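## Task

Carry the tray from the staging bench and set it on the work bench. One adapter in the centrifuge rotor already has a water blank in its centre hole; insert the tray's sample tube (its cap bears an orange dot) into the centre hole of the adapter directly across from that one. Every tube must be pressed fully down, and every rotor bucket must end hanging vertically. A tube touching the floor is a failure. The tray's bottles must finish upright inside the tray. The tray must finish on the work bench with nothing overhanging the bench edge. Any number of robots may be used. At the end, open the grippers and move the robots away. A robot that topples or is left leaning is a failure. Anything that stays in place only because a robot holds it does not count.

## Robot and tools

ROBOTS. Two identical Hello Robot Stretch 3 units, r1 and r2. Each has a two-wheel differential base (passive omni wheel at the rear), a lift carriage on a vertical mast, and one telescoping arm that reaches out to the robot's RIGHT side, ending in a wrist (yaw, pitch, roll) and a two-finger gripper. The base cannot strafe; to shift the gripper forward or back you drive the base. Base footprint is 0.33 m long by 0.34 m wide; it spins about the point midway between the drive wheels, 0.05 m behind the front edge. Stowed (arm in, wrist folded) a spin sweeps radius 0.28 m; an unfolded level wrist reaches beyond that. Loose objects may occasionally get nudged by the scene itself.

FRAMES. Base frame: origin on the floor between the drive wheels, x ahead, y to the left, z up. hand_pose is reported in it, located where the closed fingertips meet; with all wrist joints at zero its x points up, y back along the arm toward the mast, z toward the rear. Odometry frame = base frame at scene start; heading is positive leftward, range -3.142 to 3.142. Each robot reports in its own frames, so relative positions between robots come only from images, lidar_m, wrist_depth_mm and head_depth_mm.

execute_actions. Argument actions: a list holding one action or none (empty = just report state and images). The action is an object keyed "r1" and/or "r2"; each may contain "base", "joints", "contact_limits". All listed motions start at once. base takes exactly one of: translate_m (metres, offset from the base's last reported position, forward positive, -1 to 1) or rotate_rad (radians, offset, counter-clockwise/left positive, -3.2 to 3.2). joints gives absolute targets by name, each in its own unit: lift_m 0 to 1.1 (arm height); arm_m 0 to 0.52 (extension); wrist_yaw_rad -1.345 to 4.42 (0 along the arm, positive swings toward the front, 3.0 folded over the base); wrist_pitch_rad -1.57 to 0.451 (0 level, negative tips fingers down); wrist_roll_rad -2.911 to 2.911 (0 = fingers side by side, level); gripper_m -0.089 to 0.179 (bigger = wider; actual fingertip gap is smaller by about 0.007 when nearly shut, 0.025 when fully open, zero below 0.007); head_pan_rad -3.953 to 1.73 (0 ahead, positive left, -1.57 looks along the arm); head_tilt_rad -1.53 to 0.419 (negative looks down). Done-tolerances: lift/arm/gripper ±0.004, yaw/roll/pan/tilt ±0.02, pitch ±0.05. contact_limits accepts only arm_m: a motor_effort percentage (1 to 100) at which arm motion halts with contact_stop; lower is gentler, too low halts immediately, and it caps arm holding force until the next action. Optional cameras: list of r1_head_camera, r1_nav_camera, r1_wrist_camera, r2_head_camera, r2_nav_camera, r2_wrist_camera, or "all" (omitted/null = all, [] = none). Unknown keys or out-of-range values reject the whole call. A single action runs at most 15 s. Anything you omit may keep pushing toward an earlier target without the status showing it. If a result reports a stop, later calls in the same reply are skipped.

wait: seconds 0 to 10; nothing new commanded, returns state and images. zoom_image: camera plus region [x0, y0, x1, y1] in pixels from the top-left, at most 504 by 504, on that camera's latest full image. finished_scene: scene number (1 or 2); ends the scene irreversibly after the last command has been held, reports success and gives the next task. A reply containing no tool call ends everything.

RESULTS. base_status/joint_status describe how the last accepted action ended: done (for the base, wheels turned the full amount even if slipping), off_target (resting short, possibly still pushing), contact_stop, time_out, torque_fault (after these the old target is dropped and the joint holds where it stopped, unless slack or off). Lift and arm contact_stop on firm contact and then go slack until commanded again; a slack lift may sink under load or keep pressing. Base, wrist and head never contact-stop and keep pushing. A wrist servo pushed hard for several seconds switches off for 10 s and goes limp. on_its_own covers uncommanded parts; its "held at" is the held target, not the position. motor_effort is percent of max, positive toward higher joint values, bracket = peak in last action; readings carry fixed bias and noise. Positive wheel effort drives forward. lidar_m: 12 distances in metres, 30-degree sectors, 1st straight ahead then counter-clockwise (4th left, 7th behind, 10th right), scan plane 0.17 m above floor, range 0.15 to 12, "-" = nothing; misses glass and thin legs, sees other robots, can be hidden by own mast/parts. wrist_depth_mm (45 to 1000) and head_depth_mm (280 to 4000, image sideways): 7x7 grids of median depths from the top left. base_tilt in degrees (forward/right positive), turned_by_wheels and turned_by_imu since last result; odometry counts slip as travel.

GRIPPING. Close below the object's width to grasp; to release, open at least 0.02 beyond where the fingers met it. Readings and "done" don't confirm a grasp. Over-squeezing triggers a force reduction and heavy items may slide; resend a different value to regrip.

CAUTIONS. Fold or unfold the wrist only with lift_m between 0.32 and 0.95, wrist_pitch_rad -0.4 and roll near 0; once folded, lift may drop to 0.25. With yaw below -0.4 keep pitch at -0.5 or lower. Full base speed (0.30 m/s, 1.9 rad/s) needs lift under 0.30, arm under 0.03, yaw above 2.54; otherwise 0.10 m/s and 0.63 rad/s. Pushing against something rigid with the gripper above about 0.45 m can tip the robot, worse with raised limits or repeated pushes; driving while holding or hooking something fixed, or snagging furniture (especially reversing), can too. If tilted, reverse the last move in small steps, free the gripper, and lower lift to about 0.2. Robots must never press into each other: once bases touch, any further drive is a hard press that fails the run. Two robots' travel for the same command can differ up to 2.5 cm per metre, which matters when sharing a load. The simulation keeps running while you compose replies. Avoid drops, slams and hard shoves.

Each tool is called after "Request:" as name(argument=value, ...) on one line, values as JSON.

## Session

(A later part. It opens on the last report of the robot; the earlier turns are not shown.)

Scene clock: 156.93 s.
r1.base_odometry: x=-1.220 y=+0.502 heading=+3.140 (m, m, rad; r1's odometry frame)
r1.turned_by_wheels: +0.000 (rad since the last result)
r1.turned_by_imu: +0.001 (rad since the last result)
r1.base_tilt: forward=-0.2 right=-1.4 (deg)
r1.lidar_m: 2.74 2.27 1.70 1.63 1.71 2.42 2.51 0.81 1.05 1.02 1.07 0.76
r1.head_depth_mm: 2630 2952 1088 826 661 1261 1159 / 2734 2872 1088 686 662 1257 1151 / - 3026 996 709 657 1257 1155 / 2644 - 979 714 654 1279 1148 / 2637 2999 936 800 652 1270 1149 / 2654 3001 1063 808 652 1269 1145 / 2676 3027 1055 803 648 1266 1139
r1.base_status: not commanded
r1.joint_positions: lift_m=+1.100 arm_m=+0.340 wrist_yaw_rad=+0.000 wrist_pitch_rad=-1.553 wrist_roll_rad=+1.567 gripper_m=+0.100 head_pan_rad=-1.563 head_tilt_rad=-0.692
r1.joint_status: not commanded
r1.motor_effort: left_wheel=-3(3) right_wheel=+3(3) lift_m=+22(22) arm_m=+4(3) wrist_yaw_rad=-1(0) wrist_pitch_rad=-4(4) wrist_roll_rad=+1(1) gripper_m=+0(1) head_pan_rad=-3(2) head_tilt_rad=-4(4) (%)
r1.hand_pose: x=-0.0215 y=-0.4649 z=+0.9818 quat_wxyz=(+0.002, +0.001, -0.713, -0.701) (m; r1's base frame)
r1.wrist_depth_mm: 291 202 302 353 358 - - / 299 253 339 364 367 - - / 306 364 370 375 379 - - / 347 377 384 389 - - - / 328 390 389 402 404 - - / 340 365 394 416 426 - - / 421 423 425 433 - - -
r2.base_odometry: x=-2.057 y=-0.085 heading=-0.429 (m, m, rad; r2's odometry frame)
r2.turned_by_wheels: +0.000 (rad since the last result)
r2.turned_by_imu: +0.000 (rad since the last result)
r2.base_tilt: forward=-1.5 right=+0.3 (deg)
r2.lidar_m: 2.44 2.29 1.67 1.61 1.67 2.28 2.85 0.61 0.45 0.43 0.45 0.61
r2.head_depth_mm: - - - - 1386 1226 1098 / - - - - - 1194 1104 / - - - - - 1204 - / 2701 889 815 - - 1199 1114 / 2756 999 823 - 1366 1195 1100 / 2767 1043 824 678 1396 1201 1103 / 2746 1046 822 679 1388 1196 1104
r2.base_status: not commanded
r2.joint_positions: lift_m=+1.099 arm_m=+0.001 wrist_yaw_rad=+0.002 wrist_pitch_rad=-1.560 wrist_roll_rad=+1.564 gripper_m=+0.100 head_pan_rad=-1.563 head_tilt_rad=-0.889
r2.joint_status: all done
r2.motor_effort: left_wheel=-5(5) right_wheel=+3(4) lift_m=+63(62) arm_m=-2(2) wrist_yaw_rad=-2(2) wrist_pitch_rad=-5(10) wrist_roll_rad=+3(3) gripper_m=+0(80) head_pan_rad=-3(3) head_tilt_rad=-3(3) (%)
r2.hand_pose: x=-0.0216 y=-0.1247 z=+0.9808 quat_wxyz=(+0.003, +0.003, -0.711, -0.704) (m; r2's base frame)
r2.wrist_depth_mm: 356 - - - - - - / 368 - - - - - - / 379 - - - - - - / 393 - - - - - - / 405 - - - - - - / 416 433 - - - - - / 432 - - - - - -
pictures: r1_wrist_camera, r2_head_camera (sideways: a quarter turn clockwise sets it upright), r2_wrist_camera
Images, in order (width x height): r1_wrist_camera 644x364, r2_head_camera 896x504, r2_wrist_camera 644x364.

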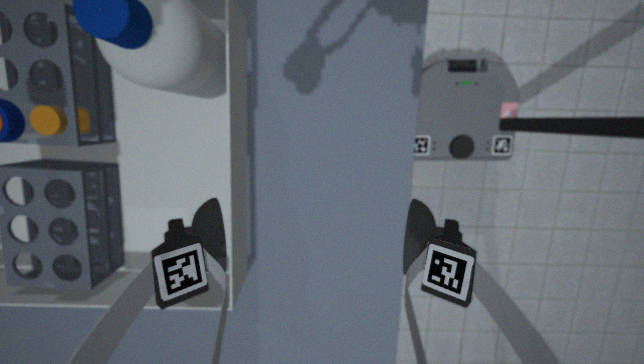

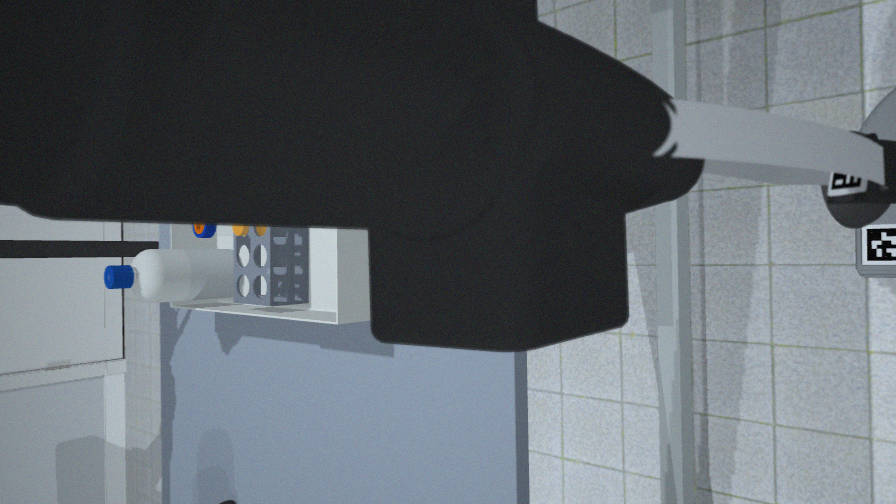

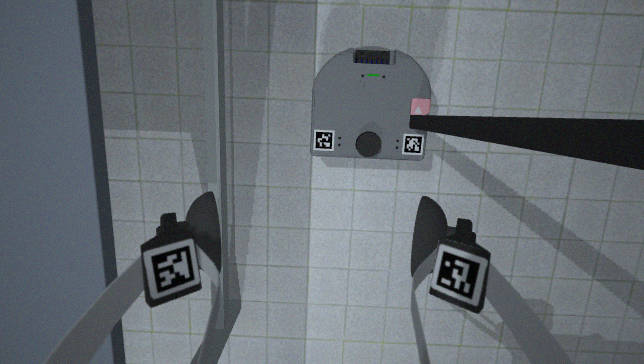

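Request:
execute_actions(actions=[{"r1":{"base":{"translate_m":-0.06},"joints":{"arm_m":0.41}},"r2":{"joints":{"arm_m":0.3}}}], cameras=["r1_wrist_camera","r2_wrist_camera"])

Scene clock: 175.13 s.
r1.base_odometry: x=-1.160 y=+0.502 heading=+3.140 (m, m, rad; r1's odometry frame)
r1.turned_by_wheels: +0.000 (rad since the last result)
r1.turned_by_imu: +0.001 (rad since the last result)
r1.base_tilt: forward=-0.2 right=-1.4 (deg)
r1.lidar_m: 2.79 2.27 1.70 1.64 1.70 2.42 2.46 0.76 1.04 1.02 1.06 0.81
r1.head_depth_mm: 2607 2936 1093 826 661 1265 1159 / 2669 3009 1090 819 659 1255 1156 / 2712 3075 999 678 655 1253 1153 / 2574 2998 1000 793 654 1247 1153 / 2633 3009 909 799 654 1279 1148 / 2643 2990 1063 755 650 1273 1144 / 2665 3006 1057 805 647 1262 1142
r1.base_status: done
r1.joint_positions: lift_m=+1.100 arm_m=+0.410 wrist_yaw_rad=+0.000 wrist_pitch_rad=-1.553 wrist_roll_rad=+1.567 gripper_m=+0.100 head_pan_rad=-1.563 head_tilt_rad=-0.692
r1.joint_status: all done
r1.motor_effort: left_wheel=-3(10) right_wheel=+3(5) lift_m=+22(22) arm_m=+3(2) wrist_yaw_rad=+0(0) wrist_pitch_rad=-4(5) wrist_roll_rad=+1(0) gripper_m=+1(1) head_pan_rad=-2(3) head_tilt_rad=-5(5) (%)
r1.hand_pose: x=-0.0215 y=-0.5349 z=+0.9818 quat_wxyz=(+0.002, +0.001, -0.713, -0.701) (m; r1's base frame)
r1.wrist_depth_mm: 344 347 348 350 355 - - / 352 324 305 359 366 372 - / 362 338 228 374 378 - - / 371 316 382 385 390 - - / 387 361 397 398 403 - - / 370 340 409 413 422 - - / 358 369 391 434 439 - -
r2.base_odometry: x=-2.057 y=-0.085 heading=-0.429 (m, m, rad; r2's odometry frame)
r2.turned_by_wheels: +0.000 (rad since the last result)
r2.turned_by_imu: +0.000 (rad since the last result)
r2.base_tilt: forward=-1.5 right=+0.3 (deg)
r2.lidar_m: 2.44 2.29 1.67 1.61 1.67 2.27 2.85 0.62 0.45 0.43 0.45 0.61
r2.head_depth_mm: 2816 1032 795 676 1417 1222 1100 / 2795 955 687 675 1395 1200 1106 / - 950 815 678 1402 1203 1119 / - 876 818 677 1391 1201 1121 / 2776 1000 821 679 1404 1201 1101 / 2795 1040 818 679 1398 1200 1097 / 2756 1045 818 678 1407 1192 1106
r2.base_status: not commanded
r2.joint_positions: lift_m=+1.099 arm_m=+0.300 wrist_yaw_rad=+0.000 wrist_pitch_rad=-1.561 wrist_roll_rad=+1.566 gripper_m=+0.100 head_pan_rad=-1.563 head_tilt_rad=-0.889
r2.joint_status: all done
r2.motor_effort: left_wheel=-5(5) right_wheel=+3(3) lift_m=+62(62) arm_m=+3(4) wrist_yaw_rad=-1(2) wrist_pitch_rad=-5(5) wrist_roll_rad=+2(3) gripper_m=+0(1) head_pan_rad=-3(3) head_tilt_rad=-3(4) (%)
r2.hand_pose: x=-0.0215 y=-0.4229 z=+0.9808 quat_wxyz=(+0.002, +0.002, -0.710, -0.704) (m; r2's base frame)
r2.wrist_depth_mm: 330 301 352 351 - - - / 362 361 363 363 - - - / 373 373 375 373 - - - / 383 384 386 386 - - - / 374 393 400 402 - - - / 418 420 415 419 - - - / 431 429 429 433 - - -
pictures: r1_wrist_camera, r2_wrist_camera
Images, in order (width x height): r1_wrist_camera 644x364, r2_wrist_camera 644x364.

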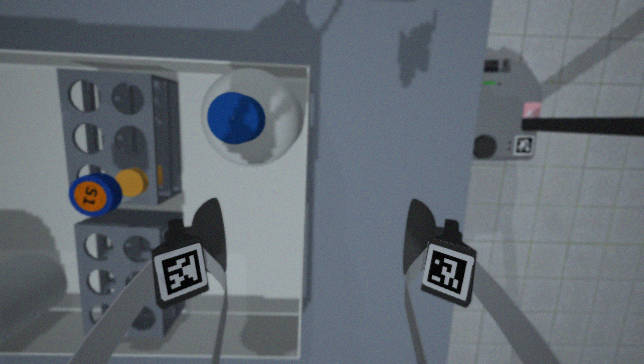

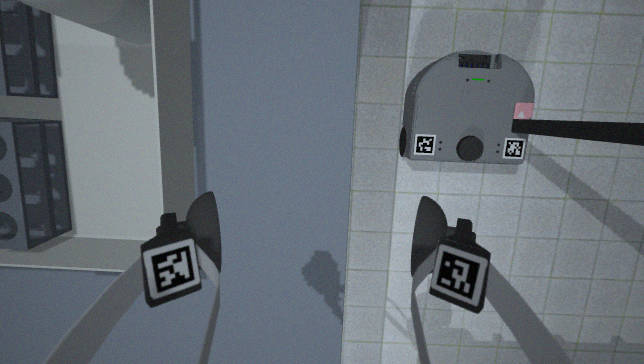

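Request:
execute_actions(actions=[{"r2":{"base":{"translate_m":-0.075},"joints":{"arm_m":0.425}}}], cameras=["r1_wrist_camera","r2_wrist_camera"])

Request:
execute_actions(actions=[{"r1":{"joints":{"lift_m":1.02}},"r2":{"joints":{"lift_m":1.02}}}], cameras=["r1_wrist_camera","r2_wrist_camera","r1_head_camera"])

Scene clock: 186.20 s.
r1.base_odometry: x=-1.160 y=+0.502 heading=+3.140 (m, m, rad; r1's odometry frame)
r1.turned_by_wheels: +0.000 (rad since the last result)
r1.turned_by_imu: +0.001 (rad since the last result)
r1.base_tilt: forward=-0.2 right=-1.3 (deg)
r1.lidar_m: 2.79 2.27 1.70 1.64 1.70 2.44 2.46 0.76 1.05 1.02 1.07 0.81
r1.head_depth_mm: 2608 2979 1096 824 661 1261 1160 / 2676 2998 1088 822 659 1259 1156 / 2723 3103 998 677 657 1248 1153 / 755 2306 1005 794 654 1249 1151 / 2632 3015 905 799 654 1273 1150 / 2663 3046 1061 754 650 1272 1142 / 2654 3043 1056 804 648 1267 1142
r1.base_status: not commanded
r1.joint_positions: lift_m=+1.100 arm_m=+0.410 wrist_yaw_rad=+0.000 wrist_pitch_rad=-1.553 wrist_roll_rad=+1.567 gripper_m=+0.100 head_pan_rad=-1.563 head_tilt_rad=-0.692
r1.joint_status: not commanded
r1.motor_effort: left_wheel=-3(3) right_wheel=+3(3) lift_m=+22(22) arm_m=+4(3) wrist_yaw_rad=+0(1) wrist_pitch_rad=-4(5) wrist_roll_rad=+1(1) gripper_m=+1(0) head_pan_rad=-3(2) head_tilt_rad=-5(4) (%)
r1.hand_pose: x=-0.0215 y=-0.5349 z=+0.9818 quat_wxyz=(+0.002, +0.001, -0.713, -0.701) (m; r1's base frame)
r1.wrist_depth_mm: 345 347 350 352 355 - - / 349 324 305 360 367 374 - / 363 338 228 374 379 - - / 375 315 382 391 391 - - / 388 357 394 402 405 - - / 366 343 409 413 423 - - / 362 370 392 434 438 - -
r2.base_odometry: x=-2.125 y=-0.053 heading=-0.429 (m, m, rad; r2's odometry frame)
r2.turned_by_wheels: +0.000 (rad since the last result)
r2.turned_by_imu: +0.000 (rad since the last result)
r2.base_tilt: forward=-1.5 right=+0.3 (deg)
r2.lidar_m: 2.51 2.30 1.67 1.61 1.67 2.27 2.78 0.62 0.45 0.43 0.45 0.61
r2.head_depth_mm: 2821 1035 818 676 1428 1223 1100 / 2888 1035 794 677 1390 1220 1109 / 2858 955 697 680 1392 1201 1120 / 2821 959 794 679 1391 1196 1116 / 2627 885 816 678 1411 1198 1104 / 2759 1035 814 677 1405 1207 1107 / 2806 1035 820 681 1397 1199 1103
r2.base_status: done
r2.joint_positions: lift_m=+1.099 arm_m=+0.425 wrist_yaw_rad=+0.000 wrist_pitch_rad=-1.561 wrist_roll_rad=+1.566 gripper_m=+0.100 head_pan_rad=-1.563 head_tilt_rad=-0.889
r2.joint_status: all done
r2.motor_effort: left_wheel=-4(9) right_wheel=+3(4) lift_m=+63(62) arm_m=+3(3) wrist_yaw_rad=+0(1) wrist_pitch_rad=-5(4) wrist_roll_rad=+2(3) gripper_m=+1(1) head_pan_rad=-4(3) head_tilt_rad=-3(4) (%)
r2.hand_pose: x=-0.0215 y=-0.5478 z=+0.9808 quat_wxyz=(+0.002, +0.002, -0.710, -0.704) (m; r2's base frame)
r2.wrist_depth_mm: 352 341 278 351 351 - - / 359 329 219 359 360 - - / 374 346 373 373 373 - - / 389 370 387 383 383 - - / 324 335 400 396 395 - - / 385 374 408 410 413 - - / 402 381 382 427 434 - -
pictures: r1_wrist_camera, r2_wrist_camera
Images, in order (width x height): r1_wrist_camera 644x364, r2_wrist_camera 644x364.

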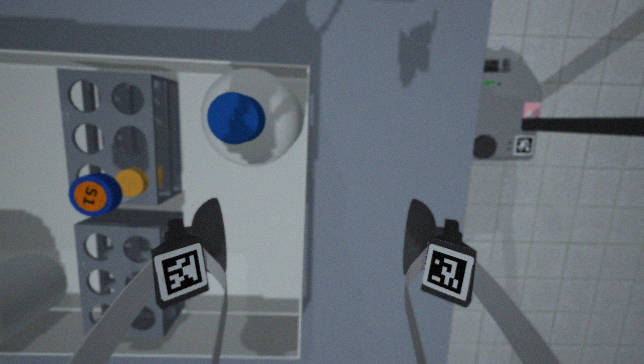

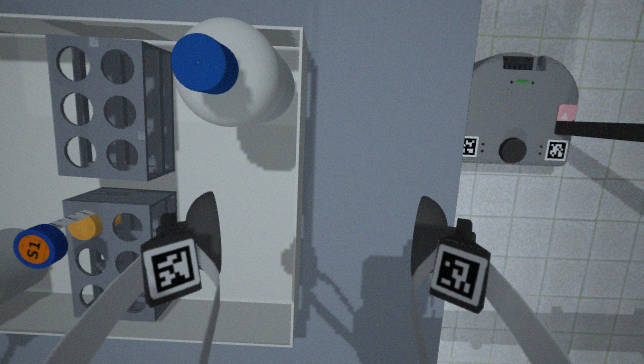

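Scene clock: 187.77 s.
r1.base_odometry: x=-1.160 y=+0.502 heading=+3.140 (m, m, rad; r1's odometry frame)
r1.turned_by_wheels: +0.000 (rad since the last result)
r1.turned_by_imu: +0.000 (rad since the last result)
r1.base_tilt: forward=-0.2 right=-1.4 (deg)
r1.lidar_m: 2.80 2.28 1.70 1.63 1.70 2.43 2.46 0.76 1.05 1.02 1.06 0.81
r1.head_depth_mm: 2546 3086 1098 827 662 1256 1154 / 2538 3003 1061 822 660 1257 1156 / - 3076 987 677 656 1252 1153 / 796 828 979 801 653 1255 1151 / 2573 2988 909 799 652 1275 1149 / 2679 3010 1063 753 652 1272 1144 / 2636 2978 1053 803 648 1267 1137
r1.base_status: not commanded
r1.joint_positions: lift_m=+1.020 arm_m=+0.410 wrist_yaw_rad=+0.000 wrist_pitch_rad=-1.553 wrist_roll_rad=+1.567 gripper_m=+0.100 head_pan_rad=-1.563 head_tilt_rad=-0.692
r1.joint_status: all done
r1.motor_effort: left_wheel=-3(3) right_wheel=+3(3) lift_m=+14(21) arm_m=+3(3) wrist_yaw_rad=-1(1) wrist_pitch_rad=-4(4) wrist_roll_rad=+1(1) gripper_m=+1(0) head_pan_rad=-2(2) head_tilt_rad=-5(4) (%)
r1.hand_pose: x=-0.0215 y=-0.5349 z=+0.9023 quat_wxyz=(+0.002, +0.001, -0.713, -0.701) (m; r1's base frame)
r1.wrist_depth_mm: 269 271 274 275 279 281 - / 220 253 145 283 289 289 - / 228 227 137 294 298 299 - / 234 288 231 305 306 312 - / 241 305 310 314 317 - - / 254 281 323 326 332 - - / 263 326 334 337 339 - -
r2.base_odometry: x=-2.125 y=-0.053 heading=-0.429 (m, m, rad; r2's odometry frame)
r2.turned_by_wheels: +0.000 (rad since the last result)
r2.turned_by_imu: +0.000 (rad since the last result)
r2.base_tilt: forward=-1.5 right=+0.3 (deg)
r2.lidar_m: 2.50 2.29 1.67 1.61 1.67 2.27 2.77 0.62 0.45 0.43 0.45 0.61
r2.head_depth_mm: 2864 1029 817 675 1426 1222 1098 / 2809 1027 795 674 1400 1211 1106 / 2793 945 704 677 1399 1202 1116 / - 947 760 678 1397 1205 1121 / 2624 877 814 677 1395 1197 1102 / 2793 1041 818 680 1394 1207 1103 / 2763 1036 818 678 1397 1199 1115
r2.base_status: not commanded
r2.joint_positions: lift_m=+1.021 arm_m=+0.425 wrist_yaw_rad=+0.000 wrist_pitch_rad=-1.561 wrist_roll_rad=+1.566 gripper_m=+0.100 head_pan_rad=-1.563 head_tilt_rad=-0.889
r2.joint_status: all done
r2.motor_effort: left_wheel=-4(4) right_wheel=+3(3) lift_m=+19(60) arm_m=+2(2) wrist_yaw_rad=+0(1) wrist_pitch_rad=-4(5) wrist_roll_rad=+2(2) gripper_m=+0(0) head_pan_rad=-3(3) head_tilt_rad=-3(4) (%)
r2.hand_pose: x=-0.0215 y=-0.5478 z=+0.9029 quat_wxyz=(+0.002, +0.002, -0.710, -0.704) (m; r2's base frame)
r2.wrist_depth_mm: 219 108 146 275 276 276 - / 229 132 151 283 285 284 - / 237 288 290 294 293 293 - / 257 300 301 303 303 - - / 264 299 314 313 312 - - / 263 291 326 325 329 - - / 297 327 333 338 336 - -
pictures: r1_head_camera (sideways: a quarter turn clockwise sets it upright), r1_wrist_camera, r2_wrist_camera
Images, in order (width x height): r1_head_camera 896x504, r1_wrist_camera 644x364, r2_wrist_camera 644x364.

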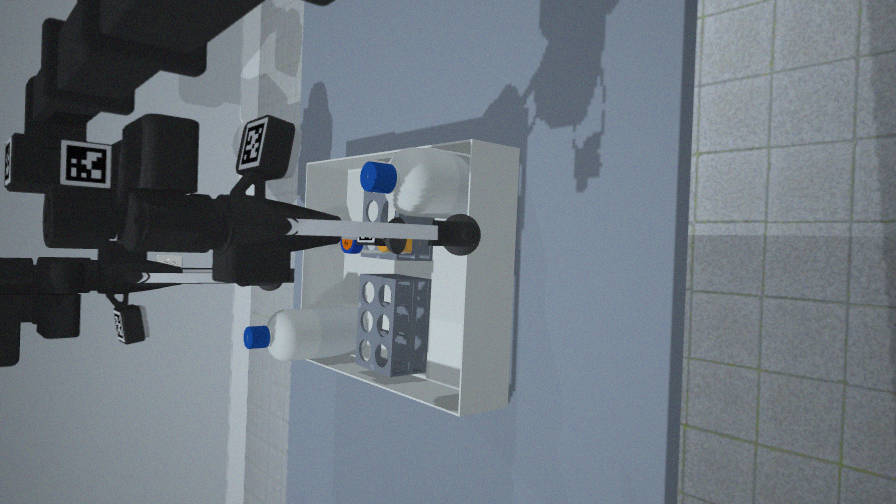

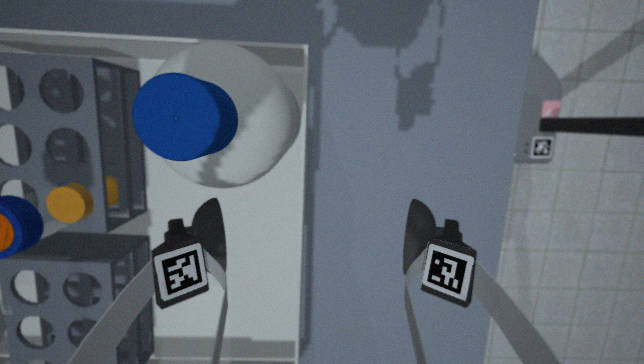

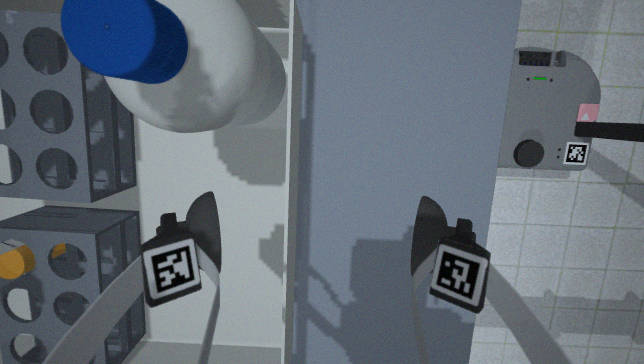

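Request:
execute_actions(actions=[{"r1":{"joints":{"lift_m":0.95,"arm_m":0.415}},"r2":{"joints":{"lift_m":0.95,"arm_m":0.445}}}], cameras=["r1_wrist_camera","r2_wrist_camera","r1_head_camera"])

Scene clock: 194.07 s.
r1.base_odometry: x=-1.160 y=+0.502 heading=+3.140 (m, m, rad; r1's odometry frame)
r1.turned_by_wheels: +0.000 (rad since the last result)
r1.turned_by_imu: +0.001 (rad since the last result)
r1.base_tilt: forward=-0.2 right=-1.4 (deg)
r1.lidar_m: 2.79 2.27 1.70 1.63 1.70 2.43 2.46 0.76 1.05 1.02 1.06 0.81
r1.head_depth_mm: 2608 2894 - 824 662 1260 1158 / 2613 - 1042 821 659 1259 1155 / 2629 - 985 676 656 1262 1157 / 2548 841 - 802 652 1248 1153 / 800 2957 908 799 653 1275 1149 / 2654 3013 1062 753 650 1275 1144 / 2674 3019 1058 803 648 1269 1142
r1.base_status: not commanded
r1.joint_positions: lift_m=+0.950 arm_m=+0.415 wrist_yaw_rad=+0.000 wrist_pitch_rad=-1.553 wrist_roll_rad=+1.567 gripper_m=+0.100 head_pan_rad=-1.563 head_tilt_rad=-0.692
r1.joint_status: all done
r1.motor_effort: left_wheel=-3(3) right_wheel=+3(3) lift_m=+15(16) arm_m=+3(1) wrist_yaw_rad=+0(0) wrist_pitch_rad=-4(4) wrist_roll_rad=+0(1) gripper_m=+1(0) head_pan_rad=-3(2) head_tilt_rad=-4(5) (%)
r1.hand_pose: x=-0.0215 y=-0.5398 z=+0.8323 quat_wxyz=(+0.002, +0.001, -0.713, -0.701) (m; r1's base frame)
r1.wrist_depth_mm: - 74 81 208 212 214 217 / - 60 78 215 218 221 225 / - 56 80 223 226 227 231 / - 79 85 231 234 236 - / 200 226 235 238 241 243 - / 212 238 245 247 252 253 - / 211 250 253 256 261 262 -
r2.base_odometry: x=-2.125 y=-0.053 heading=-0.429 (m, m, rad; r2's odometry frame)
r2.turned_by_wheels: +0.000 (rad since the last result)
r2.turned_by_imu: +0.000 (rad since the last result)
r2.base_tilt: forward=-1.5 right=+0.3 (deg)
r2.lidar_m: 2.51 2.29 1.67 1.61 1.67 2.28 2.77 0.62 0.45 0.43 0.45 0.61
r2.head_depth_mm: - - 795 676 1427 1226 1104 / 2926 1007 792 678 1390 1220 1108 / - 952 704 678 1401 1187 1117 / 815 932 797 676 1402 1200 1117 / 1373 883 817 678 1407 1201 1107 / 2764 1039 818 676 1398 1198 1103 / 2811 1036 823 680 1400 1203 1103
r2.base_status: not commanded
r2.joint_positions: lift_m=+0.951 arm_m=+0.445 wrist_yaw_rad=+0.000 wrist_pitch_rad=-1.561 wrist_roll_rad=+1.566 gripper_m=+0.100 head_pan_rad=-1.563 head_tilt_rad=-0.889
r2.joint_status: all done
r2.motor_effort: left_wheel=-4(4) right_wheel=+3(3) lift_m=+19(20) arm_m=+2(2) wrist_yaw_rad=-2(1) wrist_pitch_rad=-4(4) wrist_roll_rad=+2(2) gripper_m=+0(0) head_pan_rad=-4(3) head_tilt_rad=-3(3) (%)
r2.hand_pose: x=-0.0215 y=-0.5677 z=+0.8329 quat_wxyz=(+0.002, +0.002, -0.710, -0.704) (m; r2's base frame)
r2.wrist_depth_mm: - 72 78 207 209 210 211 / - 77 84 214 217 215 215 / 196 86 130 224 223 222 224 / 225 230 230 231 231 231 - / 213 237 237 238 238 237 - / 212 241 246 245 247 245 - / 191 256 254 255 256 254 -
pictures: r1_head_camera (sideways: a quarter turn clockwise sets it upright), r1_wrist_camera, r2_wrist_camera
Images, in order (width x height): r1_head_camera 896x504, r1_wrist_camera 644x364, r2_wrist_camera 644x364.

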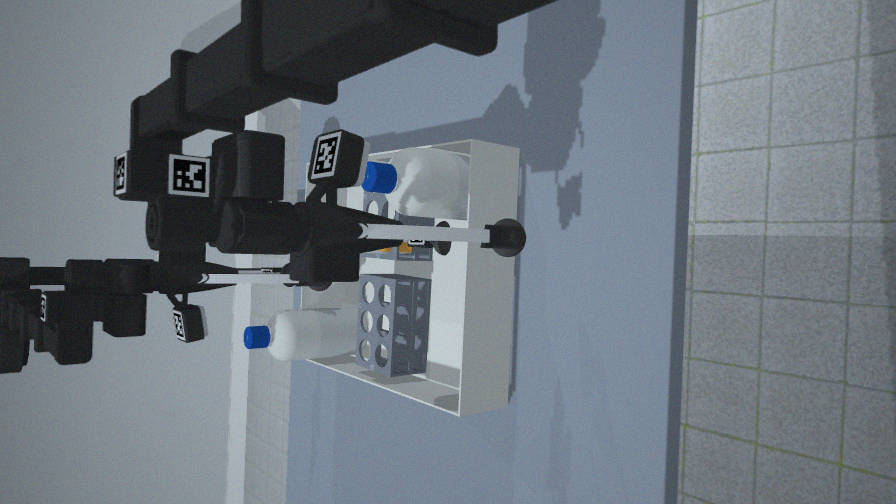

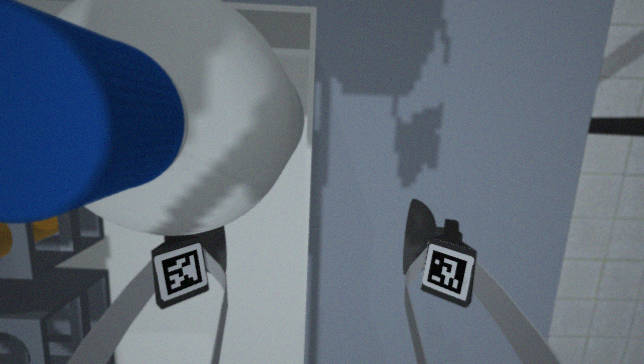

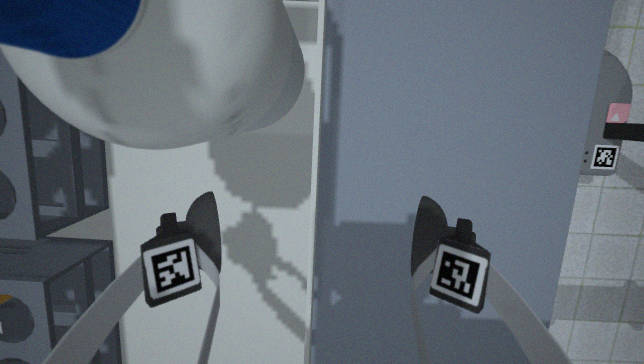

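Request:
execute_actions(actions=[{"r1":{"joints":{"gripper_m":-0.06}},"r2":{"joints":{"gripper_m":-0.06}}}], cameras=["r1_wrist_camera","r2_wrist_camera"])

Request:
execute_actions(actions=[{"r1":{"joints":{"lift_m":1.0}},"r2":{"joints":{"lift_m":1.0}}}], cameras=["r1_wrist_camera","r2_wrist_camera","r1_head_camera","r1_nav_camera"])

Scene clock: 203.97 s.
r1.base_odometry: x=-1.160 y=+0.502 heading=+3.140 (m, m, rad; r1's odometry frame)
r1.turned_by_wheels: +0.000 (rad since the last result)
r1.turned_by_imu: +0.001 (rad since the last result)
r1.base_tilt: forward=-0.2 right=-1.3 (deg)
r1.lidar_m: 2.80 2.28 1.70 1.63 1.70 2.42 2.46 0.76 1.04 1.02 1.06 0.81
r1.head_depth_mm: 2628 2890 - 826 659 1266 1162 / 2622 - 1041 824 659 1259 1158 / 2612 - 984 676 655 1259 1150 / 2539 843 - 804 655 1248 1149 / 797 2936 905 798 653 1275 1147 / 2662 3005 1062 755 650 1269 1144 / 2674 3031 1056 805 649 1270 1148
r1.base_status: not commanded
r1.joint_positions: lift_m=+0.950 arm_m=+0.415 wrist_yaw_rad=-0.001 wrist_pitch_rad=-1.540 wrist_roll_rad=+1.572 gripper_m=-0.059 head_pan_rad=-1.563 head_tilt_rad=-0.692
r1.joint_status: all done
r1.motor_effort: left_wheel=-3(3) right_wheel=+3(3) lift_m=+16(16) arm_m=+3(4) wrist_yaw_rad=+1(1) wrist_pitch_rad=-11(11) wrist_roll_rad=-1(1) gripper_m=-23(97) head_pan_rad=-3(2) head_tilt_rad=-5(3) (%)
r1.hand_pose: x=-0.0215 y=-0.5431 z=+0.8320 quat_wxyz=(-0.001, -0.001, -0.718, -0.697) (m; r1's base frame)
r1.wrist_depth_mm: - 74 79 208 211 212 214 / - 58 77 215 217 218 222 / - 55 79 222 224 225 228 / - 78 83 229 231 232 - / 203 232 234 - 240 242 - / 203 241 243 247 249 250 - / 216 250 253 255 258 259 -
r2.base_odometry: x=-2.125 y=-0.053 heading=-0.429 (m, m, rad; r2's odometry frame)
r2.turned_by_wheels: +0.000 (rad since the last result)
r2.turned_by_imu: +0.000 (rad since the last result)
r2.base_tilt: forward=-1.6 right=+0.3 (deg)
r2.lidar_m: 2.51 2.30 1.68 1.61 1.67 2.27 2.77 0.61 0.45 0.43 0.45 0.61
r2.head_depth_mm: - - 797 676 1423 1215 1096 / 2918 1017 794 677 1401 1222 1110 / - 957 704 677 1395 1201 1115 / 815 938 790 677 1390 1200 1118 / 1374 890 816 680 1396 1191 1099 / 2742 1039 814 679 1407 1193 1109 / 2818 1038 822 680 1394 1202 1105
r2.base_status: not commanded
r2.joint_positions: lift_m=+0.951 arm_m=+0.445 wrist_yaw_rad=+0.000 wrist_pitch_rad=-1.556 wrist_roll_rad=+1.570 gripper_m=-0.059 head_pan_rad=-1.563 head_tilt_rad=-0.889
r2.joint_status: all done
r2.motor_effort: left_wheel=-4(4) right_wheel=+3(3) lift_m=+22(22) arm_m=+2(2) wrist_yaw_rad=+1(1) wrist_pitch_rad=-7(7) wrist_roll_rad=+0(2) gripper_m=-21(97) head_pan_rad=-3(3) head_tilt_rad=-4(4) (%)
r2.hand_pose: x=-0.0215 y=-0.5691 z=+0.8327 quat_wxyz=(+0.000, +0.000, -0.712, -0.702) (m; r2's base frame)
r2.wrist_depth_mm: - 72 78 208 210 208 209 / - 77 83 214 216 214 216 / 196 85 124 222 223 221 221 / 224 230 228 229 229 229 - / 216 237 237 - 238 235 - / 211 245 245 249 243 245 - / 218 255 254 256 255 253 -
pictures: r1_wrist_camera, r2_wrist_camera
Images, in order (width x height): r1_wrist_camera 644x364, r2_wrist_camera 644x364.

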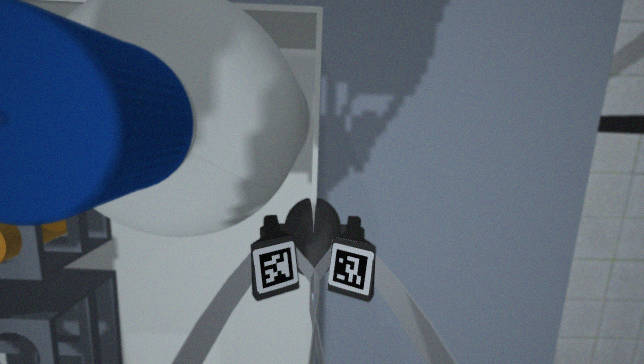

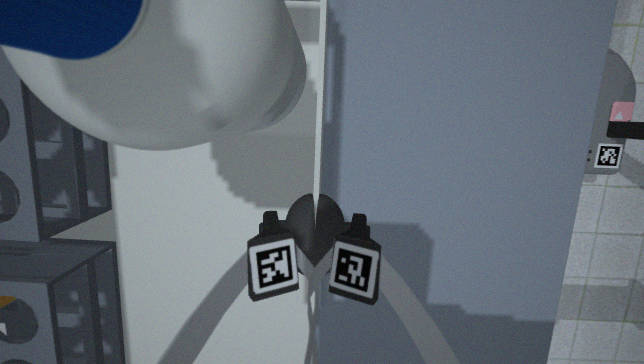

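Scene clock: 205.27 s.
r1.base_odometry: x=-1.160 y=+0.502 heading=+3.140 (m, m, rad; r1's odometry frame)
r1.turned_by_wheels: +0.000 (rad since the last result)
r1.turned_by_imu: +0.000 (rad since the last result)
r1.base_tilt: forward=-0.3 right=-1.4 (deg)
r1.lidar_m: 2.79 2.28 1.70 1.63 1.70 2.42 2.45 0.76 1.05 1.02 1.06 0.81
r1.head_depth_mm: 2572 - 1071 824 663 1261 1156 / 2566 3048 1071 820 659 1261 1156 / 2541 - 972 669 656 1255 1152 / 2511 817 969 784 654 1249 1150 / 746 2994 909 797 652 1279 1144 / 2646 2984 1063 762 651 1266 1144 / 2657 3016 1058 804 648 1271 1144
r1.base_status: not commanded
r1.joint_positions: lift_m=+1.000 arm_m=+0.415 wrist_yaw_rad=-0.001 wrist_pitch_rad=-1.552 wrist_roll_rad=+1.572 gripper_m=-0.053 head_pan_rad=-1.563 head_tilt_rad=-0.692
r1.joint_status: all done
r1.on_its_own: gripper_m is held at -0.054, not at your -0.060, by its stall guard, which is not easing now
r1.motor_effort: left_wheel=-3(4) right_wheel=+3(3) lift_m=+22(28) arm_m=+3(3) wrist_yaw_rad=+1(1) wrist_pitch_rad=-5(11) wrist_roll_rad=-1(1) gripper_m=-19(23) head_pan_rad=-3(3) head_tilt_rad=-5(5) (%)
r1.hand_pose: x=-0.0215 y=-0.5402 z=+0.8818 quat_wxyz=(-0.001, -0.001, -0.714, -0.701) (m; r1's base frame)
r1.wrist_depth_mm: 237 252 252 256 259 260 - / 202 127 123 263 268 269 - / 207 93 96 272 275 278 - / 214 257 137 282 285 287 - / 214 278 289 - 294 299 - / 235 272 299 306 305 312 - / 239 299 308 314 317 323 -
r2.base_odometry: x=-2.125 y=-0.053 heading=-0.429 (m, m, rad; r2's odometry frame)
r2.turned_by_wheels: +0.000 (rad since the last result)
r2.turned_by_imu: +0.000 (rad since the last result)
r2.base_tilt: forward=-1.5 right=+0.3 (deg)
r2.lidar_m: 2.51 2.29 1.67 1.61 1.67 2.28 2.78 0.62 0.45 0.43 0.45 0.61
r2.head_depth_mm: 2924 1034 820 679 1431 1216 1089 / 2777 1034 795 676 1393 1219 1107 / 2875 955 713 677 1388 1200 1121 / - 936 737 678 1401 1195 1121 / 2593 869 790 677 1390 1209 1102 / 2795 1039 797 681 1392 1200 1107 / 2775 1045 825 680 1396 1206 1101
r2.base_status: not commanded
r2.joint_positions: lift_m=+0.999 arm_m=+0.445 wrist_yaw_rad=+0.000 wrist_pitch_rad=-1.560 wrist_roll_rad=+1.570 gripper_m=-0.059 head_pan_rad=-1.563 head_tilt_rad=-0.889
r2.joint_status: all done
r2.motor_effort: left_wheel=-4(4) right_wheel=+3(3) lift_m=+63(77) arm_m=+2(2) wrist_yaw_rad=+1(0) wrist_pitch_rad=-5(7) wrist_roll_rad=+0(0) gripper_m=-19(21) head_pan_rad=-3(3) head_tilt_rad=-4(4) (%)
r2.hand_pose: x=-0.0215 y=-0.5681 z=+0.8815 quat_wxyz=(+0.000, +0.000, -0.711, -0.704) (m; r2's base frame)
r2.wrist_depth_mm: 88 88 123 254 256 255 994 / 207 114 127 262 264 264 - / 215 246 237 271 272 270 - / 222 278 281 281 282 278 - / 244 289 291 - 289 292 - / 237 299 301 - 302 304 - / 248 308 311 313 313 315 -
pictures: r1_head_camera (sideways: a quarter turn clockwise sets it upright), r1_nav_camera (sideways: a quarter turn counterclockwise sets it upright), r1_wrist_camera, r2_wrist_camera
Images, in order (width x height): r1_head_camera 896x504, r1_nav_camera 672x504, r1_wrist_camera 644x364, r2_wrist_camera 644x364.

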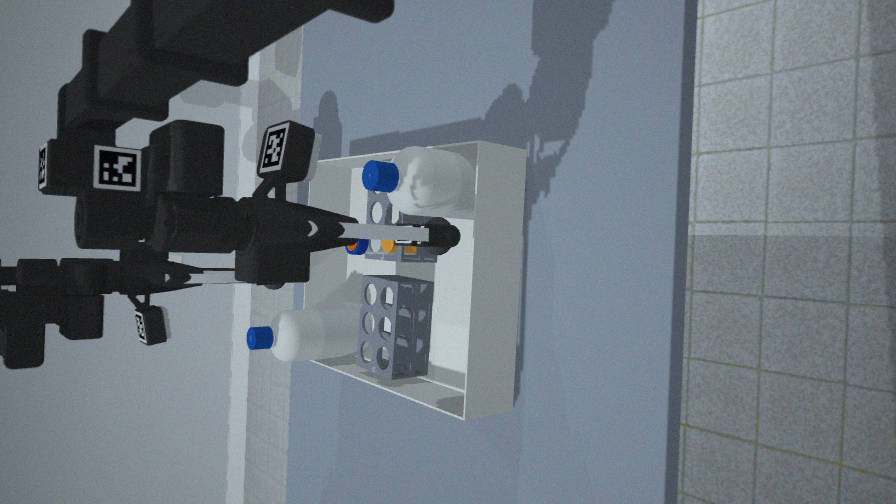

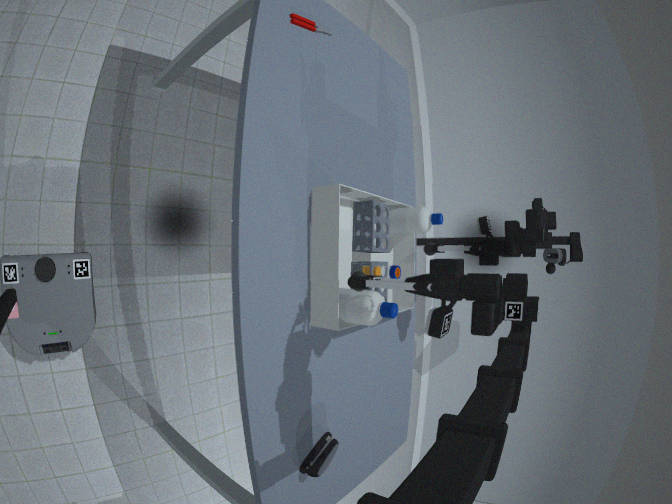

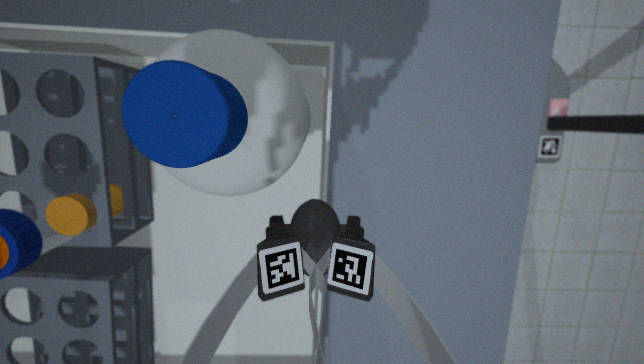

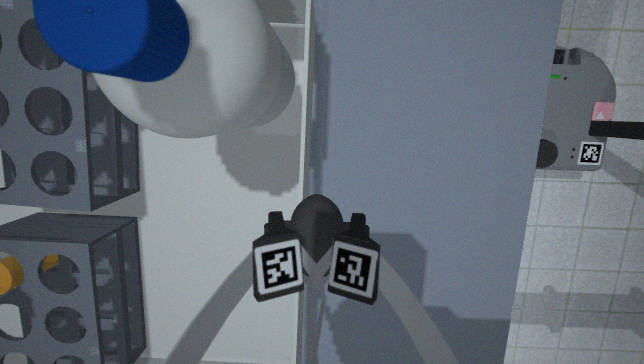

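Request:
execute_actions(actions=[{"r1":{"joints":{"gripper_m":0.08,"arm_m":0.408}},"r2":{"joints":{"gripper_m":0.08,"arm_m":0.452}}}], cameras=[])

Request:
execute_actions(actions=[{"r1":{"joints":{"lift_m":0.9}},"r2":{"joints":{"lift_m":0.9}}}], cameras=["r1_wrist_camera","r2_wrist_camera","r1_head_camera"])

Scene clock: 216.17 s.
r1.base_odometry: x=-1.160 y=+0.502 heading=+3.140 (m, m, rad; r1's odometry frame)
r1.turned_by_wheels: +0.000 (rad since the last result)
r1.turned_by_imu: +0.001 (rad since the last result)
r1.base_tilt: forward=-0.1 right=-1.4 (deg)
r1.lidar_m: 2.79 2.28 1.70 1.64 1.71 2.43 2.46 0.76 1.04 1.02 1.06 0.81
r1.head_depth_mm: 2576 - 1048 825 662 1260 1159 / 2543 3058 1064 824 659 1263 1159 / 2558 - 981 669 658 1253 1155 / 2520 809 969 807 655 1249 1149 / 730 2994 910 799 652 1276 1143 / 2644 2988 1058 761 650 1274 1145 / 2652 3020 1058 803 647 1265 1139
r1.base_status: not commanded
r1.joint_positions: lift_m=+1.000 arm_m=+0.408 wrist_yaw_rad=-0.001 wrist_pitch_rad=-1.552 wrist_roll_rad=+1.572 gripper_m=+0.080 head_pan_rad=-1.563 head_tilt_rad=-0.692
r1.joint_status: all done
r1.motor_effort: left_wheel=-3(3) right_wheel=+3(3) lift_m=+22(22) arm_m=-3(3) wrist_yaw_rad=+1(1) wrist_pitch_rad=-5(5) wrist_roll_rad=-2(1) gripper_m=+1(80) head_pan_rad=-2(3) head_tilt_rad=-5(5) (%)
r1.hand_pose: x=-0.0215 y=-0.5338 z=+0.8818 quat_wxyz=(-0.001, -0.001, -0.714, -0.701) (m; r1's base frame)
r1.wrist_depth_mm: 248 250 253 256 259 260 - / 202 90 123 264 267 270 - / 208 92 126 271 277 277 - / 214 247 139 281 287 290 - / 220 283 288 293 293 302 - / 235 268 300 300 307 - - / 267 305 309 314 317 - -
r2.base_odometry: x=-2.125 y=-0.053 heading=-0.429 (m, m, rad; r2's odometry frame)
r2.turned_by_wheels: +0.000 (rad since the last result)
r2.turned_by_imu: +0.000 (rad since the last result)
r2.base_tilt: forward=-1.5 right=+0.2 (deg)
r2.lidar_m: 2.51 2.29 1.67 1.61 1.67 2.28 2.77 0.61 0.45 0.43 0.45 0.60
r2.head_depth_mm: 2922 1033 817 678 1420 1212 1102 / 2770 1029 793 677 1398 1220 1104 / 2885 956 714 676 1395 1199 1113 / - 933 738 675 1399 1208 1123 / 1500 858 793 677 1390 1206 1106 / 2781 1034 798 676 1399 1197 1097 / 2781 1034 821 681 1391 1193 1103
r2.base_status: not commanded
r2.joint_positions: lift_m=+0.999 arm_m=+0.452 wrist_yaw_rad=+0.000 wrist_pitch_rad=-1.560 wrist_roll_rad=+1.570 gripper_m=+0.080 head_pan_rad=-1.563 head_tilt_rad=-0.889
r2.joint_status: all done
r2.motor_effort: left_wheel=-4(4) right_wheel=+3(3) lift_m=+63(62) arm_m=+3(2) wrist_yaw_rad=+0(0) wrist_pitch_rad=-5(5) wrist_roll_rad=+0(0) gripper_m=+0(80) head_pan_rad=-3(3) head_tilt_rad=-4(3) (%)
r2.hand_pose: x=-0.0215 y=-0.5750 z=+0.8815 quat_wxyz=(+0.000, +0.000, -0.711, -0.704) (m; r2's base frame)
r2.wrist_depth_mm: 198 87 120 254 255 255 990 / 207 124 126 261 264 262 - / 213 243 153 272 272 270 - / 222 276 281 280 281 280 - / 242 288 290 289 288 289 - / 238 267 300 298 304 303 - / 261 306 311 315 311 313 -
pictures: none
No camera images: the call's "cameras" was empty. Leave "cameras" out to get every camera's image.

Scene clock: 217.90 s.
r1.base_odometry: x=-1.160 y=+0.502 heading=+3.140 (m, m, rad; r1's odometry frame)
r1.turned_by_wheels: +0.000 (rad since the last result)
r1.turned_by_imu: +0.000 (rad since the last result)
r1.base_tilt: forward=-0.2 right=-1.4 (deg)
r1.lidar_m: 2.80 2.27 1.70 1.63 1.71 2.42 2.45 0.76 1.05 1.01 1.07 0.81
r1.head_depth_mm: 2612 2974 2885 - - 1260 1162 / 2611 2893 - 792 660 1254 1158 / 2611 2841 - 672 657 1259 1151 / 2602 876 972 784 654 1253 1149 / 1087 2888 912 799 652 1268 1144 / 2651 3015 1061 762 651 1268 1142 / 2693 3033 1058 806 647 1270 1143
r1.base_status: not commanded
r1.joint_positions: lift_m=+0.900 arm_m=+0.408 wrist_yaw_rad=-0.001 wrist_pitch_rad=-1.552 wrist_roll_rad=+1.572 gripper_m=+0.080 head_pan_rad=-1.563 head_tilt_rad=-0.692
r1.joint_status: all done
r1.motor_effort: left_wheel=-3(3) right_wheel=+3(3) lift_m=+11(22) arm_m=-3(3) wrist_yaw_rad=+1(1) wrist_pitch_rad=-5(5) wrist_roll_rad=-1(1) gripper_m=-1(0) head_pan_rad=-2(3) head_tilt_rad=-5(5) (%)
r1.hand_pose: x=-0.0215 y=-0.5337 z=+0.7825 quat_wxyz=(-0.001, -0.001, -0.713, -0.701) (m; r1's base frame)
r1.wrist_depth_mm: - - 125 163 165 167 168 / - - 54 168 171 172 173 / - - 52 173 176 177 178 / - - 58 179 182 183 184 / - - 181 186 187 190 192 / - - 191 192 197 197 199 / 195 195 196 199 202 204 209
r2.base_odometry: x=-2.125 y=-0.053 heading=-0.429 (m, m, rad; r2's odometry frame)
r2.turned_by_wheels: +0.000 (rad since the last result)
r2.turned_by_imu: +0.000 (rad since the last result)
r2.base_tilt: forward=-1.5 right=+0.2 (deg)
r2.lidar_m: 2.51 2.30 1.68 1.61 1.67 2.28 2.77 0.62 0.45 0.43 0.45 0.61
r2.head_depth_mm: 2787 - - 645 1413 1213 1105 / 2692 997 771 676 1394 1216 1109 / - - 713 679 1392 1192 1118 / 2622 939 765 676 1389 1194 1121 / 814 867 796 677 1395 1198 1107 / 2762 1038 798 681 1392 1201 1100 / 2802 1046 823 677 1408 1193 1108
r2.base_status: not commanded
r2.joint_positions: lift_m=+0.901 arm_m=+0.452 wrist_yaw_rad=+0.000 wrist_pitch_rad=-1.560 wrist_roll_rad=+1.570 gripper_m=+0.080 head_pan_rad=-1.563 head_tilt_rad=-0.889
r2.joint_status: all done
r2.motor_effort: left_wheel=-4(4) right_wheel=+3(3) lift_m=+19(59) arm_m=+3(3) wrist_yaw_rad=+0(1) wrist_pitch_rad=-5(5) wrist_roll_rad=+0(0) gripper_m=+0(1) head_pan_rad=-3(3) head_tilt_rad=-3(4) (%)
r2.hand_pose: x=-0.0215 y=-0.5750 z=+0.7829 quat_wxyz=(+0.000, +0.000, -0.711, -0.704) (m; r2's base frame)
r2.wrist_depth_mm: - - 64 163 162 162 162 / - 49 76 167 168 167 167 / - 59 147 173 173 172 172 / 179 178 177 179 179 178 178 / 185 184 183 184 184 184 183 / 190 190 192 191 193 191 190 / 196 198 197 198 199 197 197
pictures: r1_head_camera (sideways: a quarter turn clockwise sets it upright), r1_wrist_camera, r2_wrist_camera
Images, in order (width x height): r1_head_camera 896x504, r1_wrist_camera 644x364, r2_wrist_camera 644x364.

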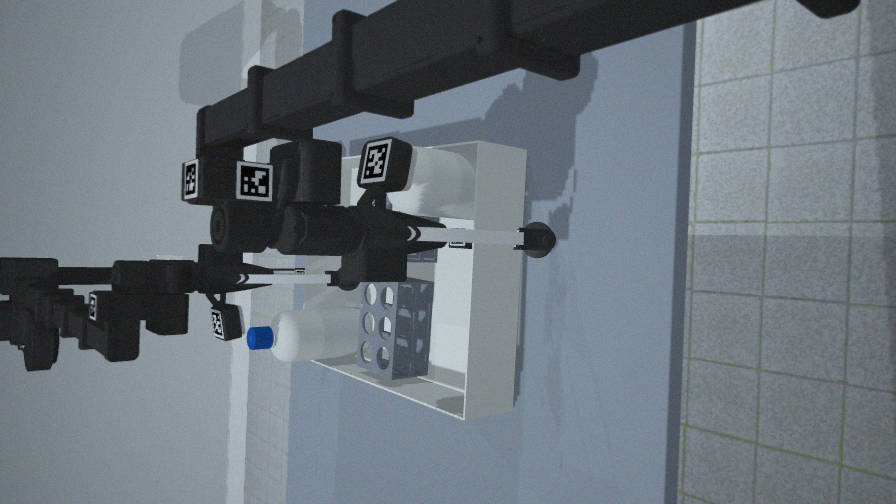

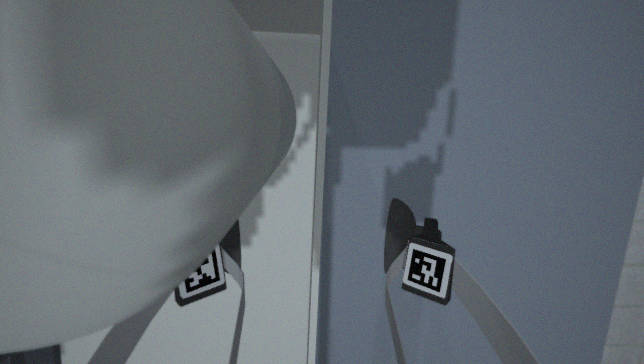

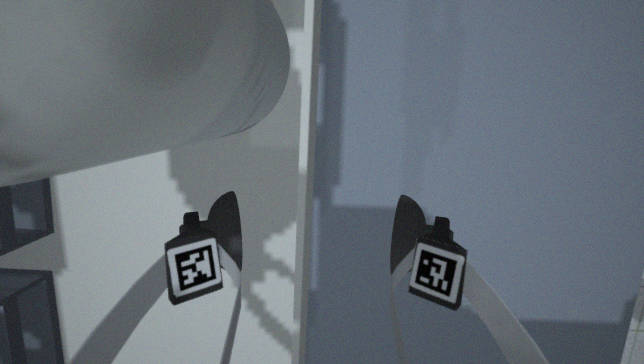

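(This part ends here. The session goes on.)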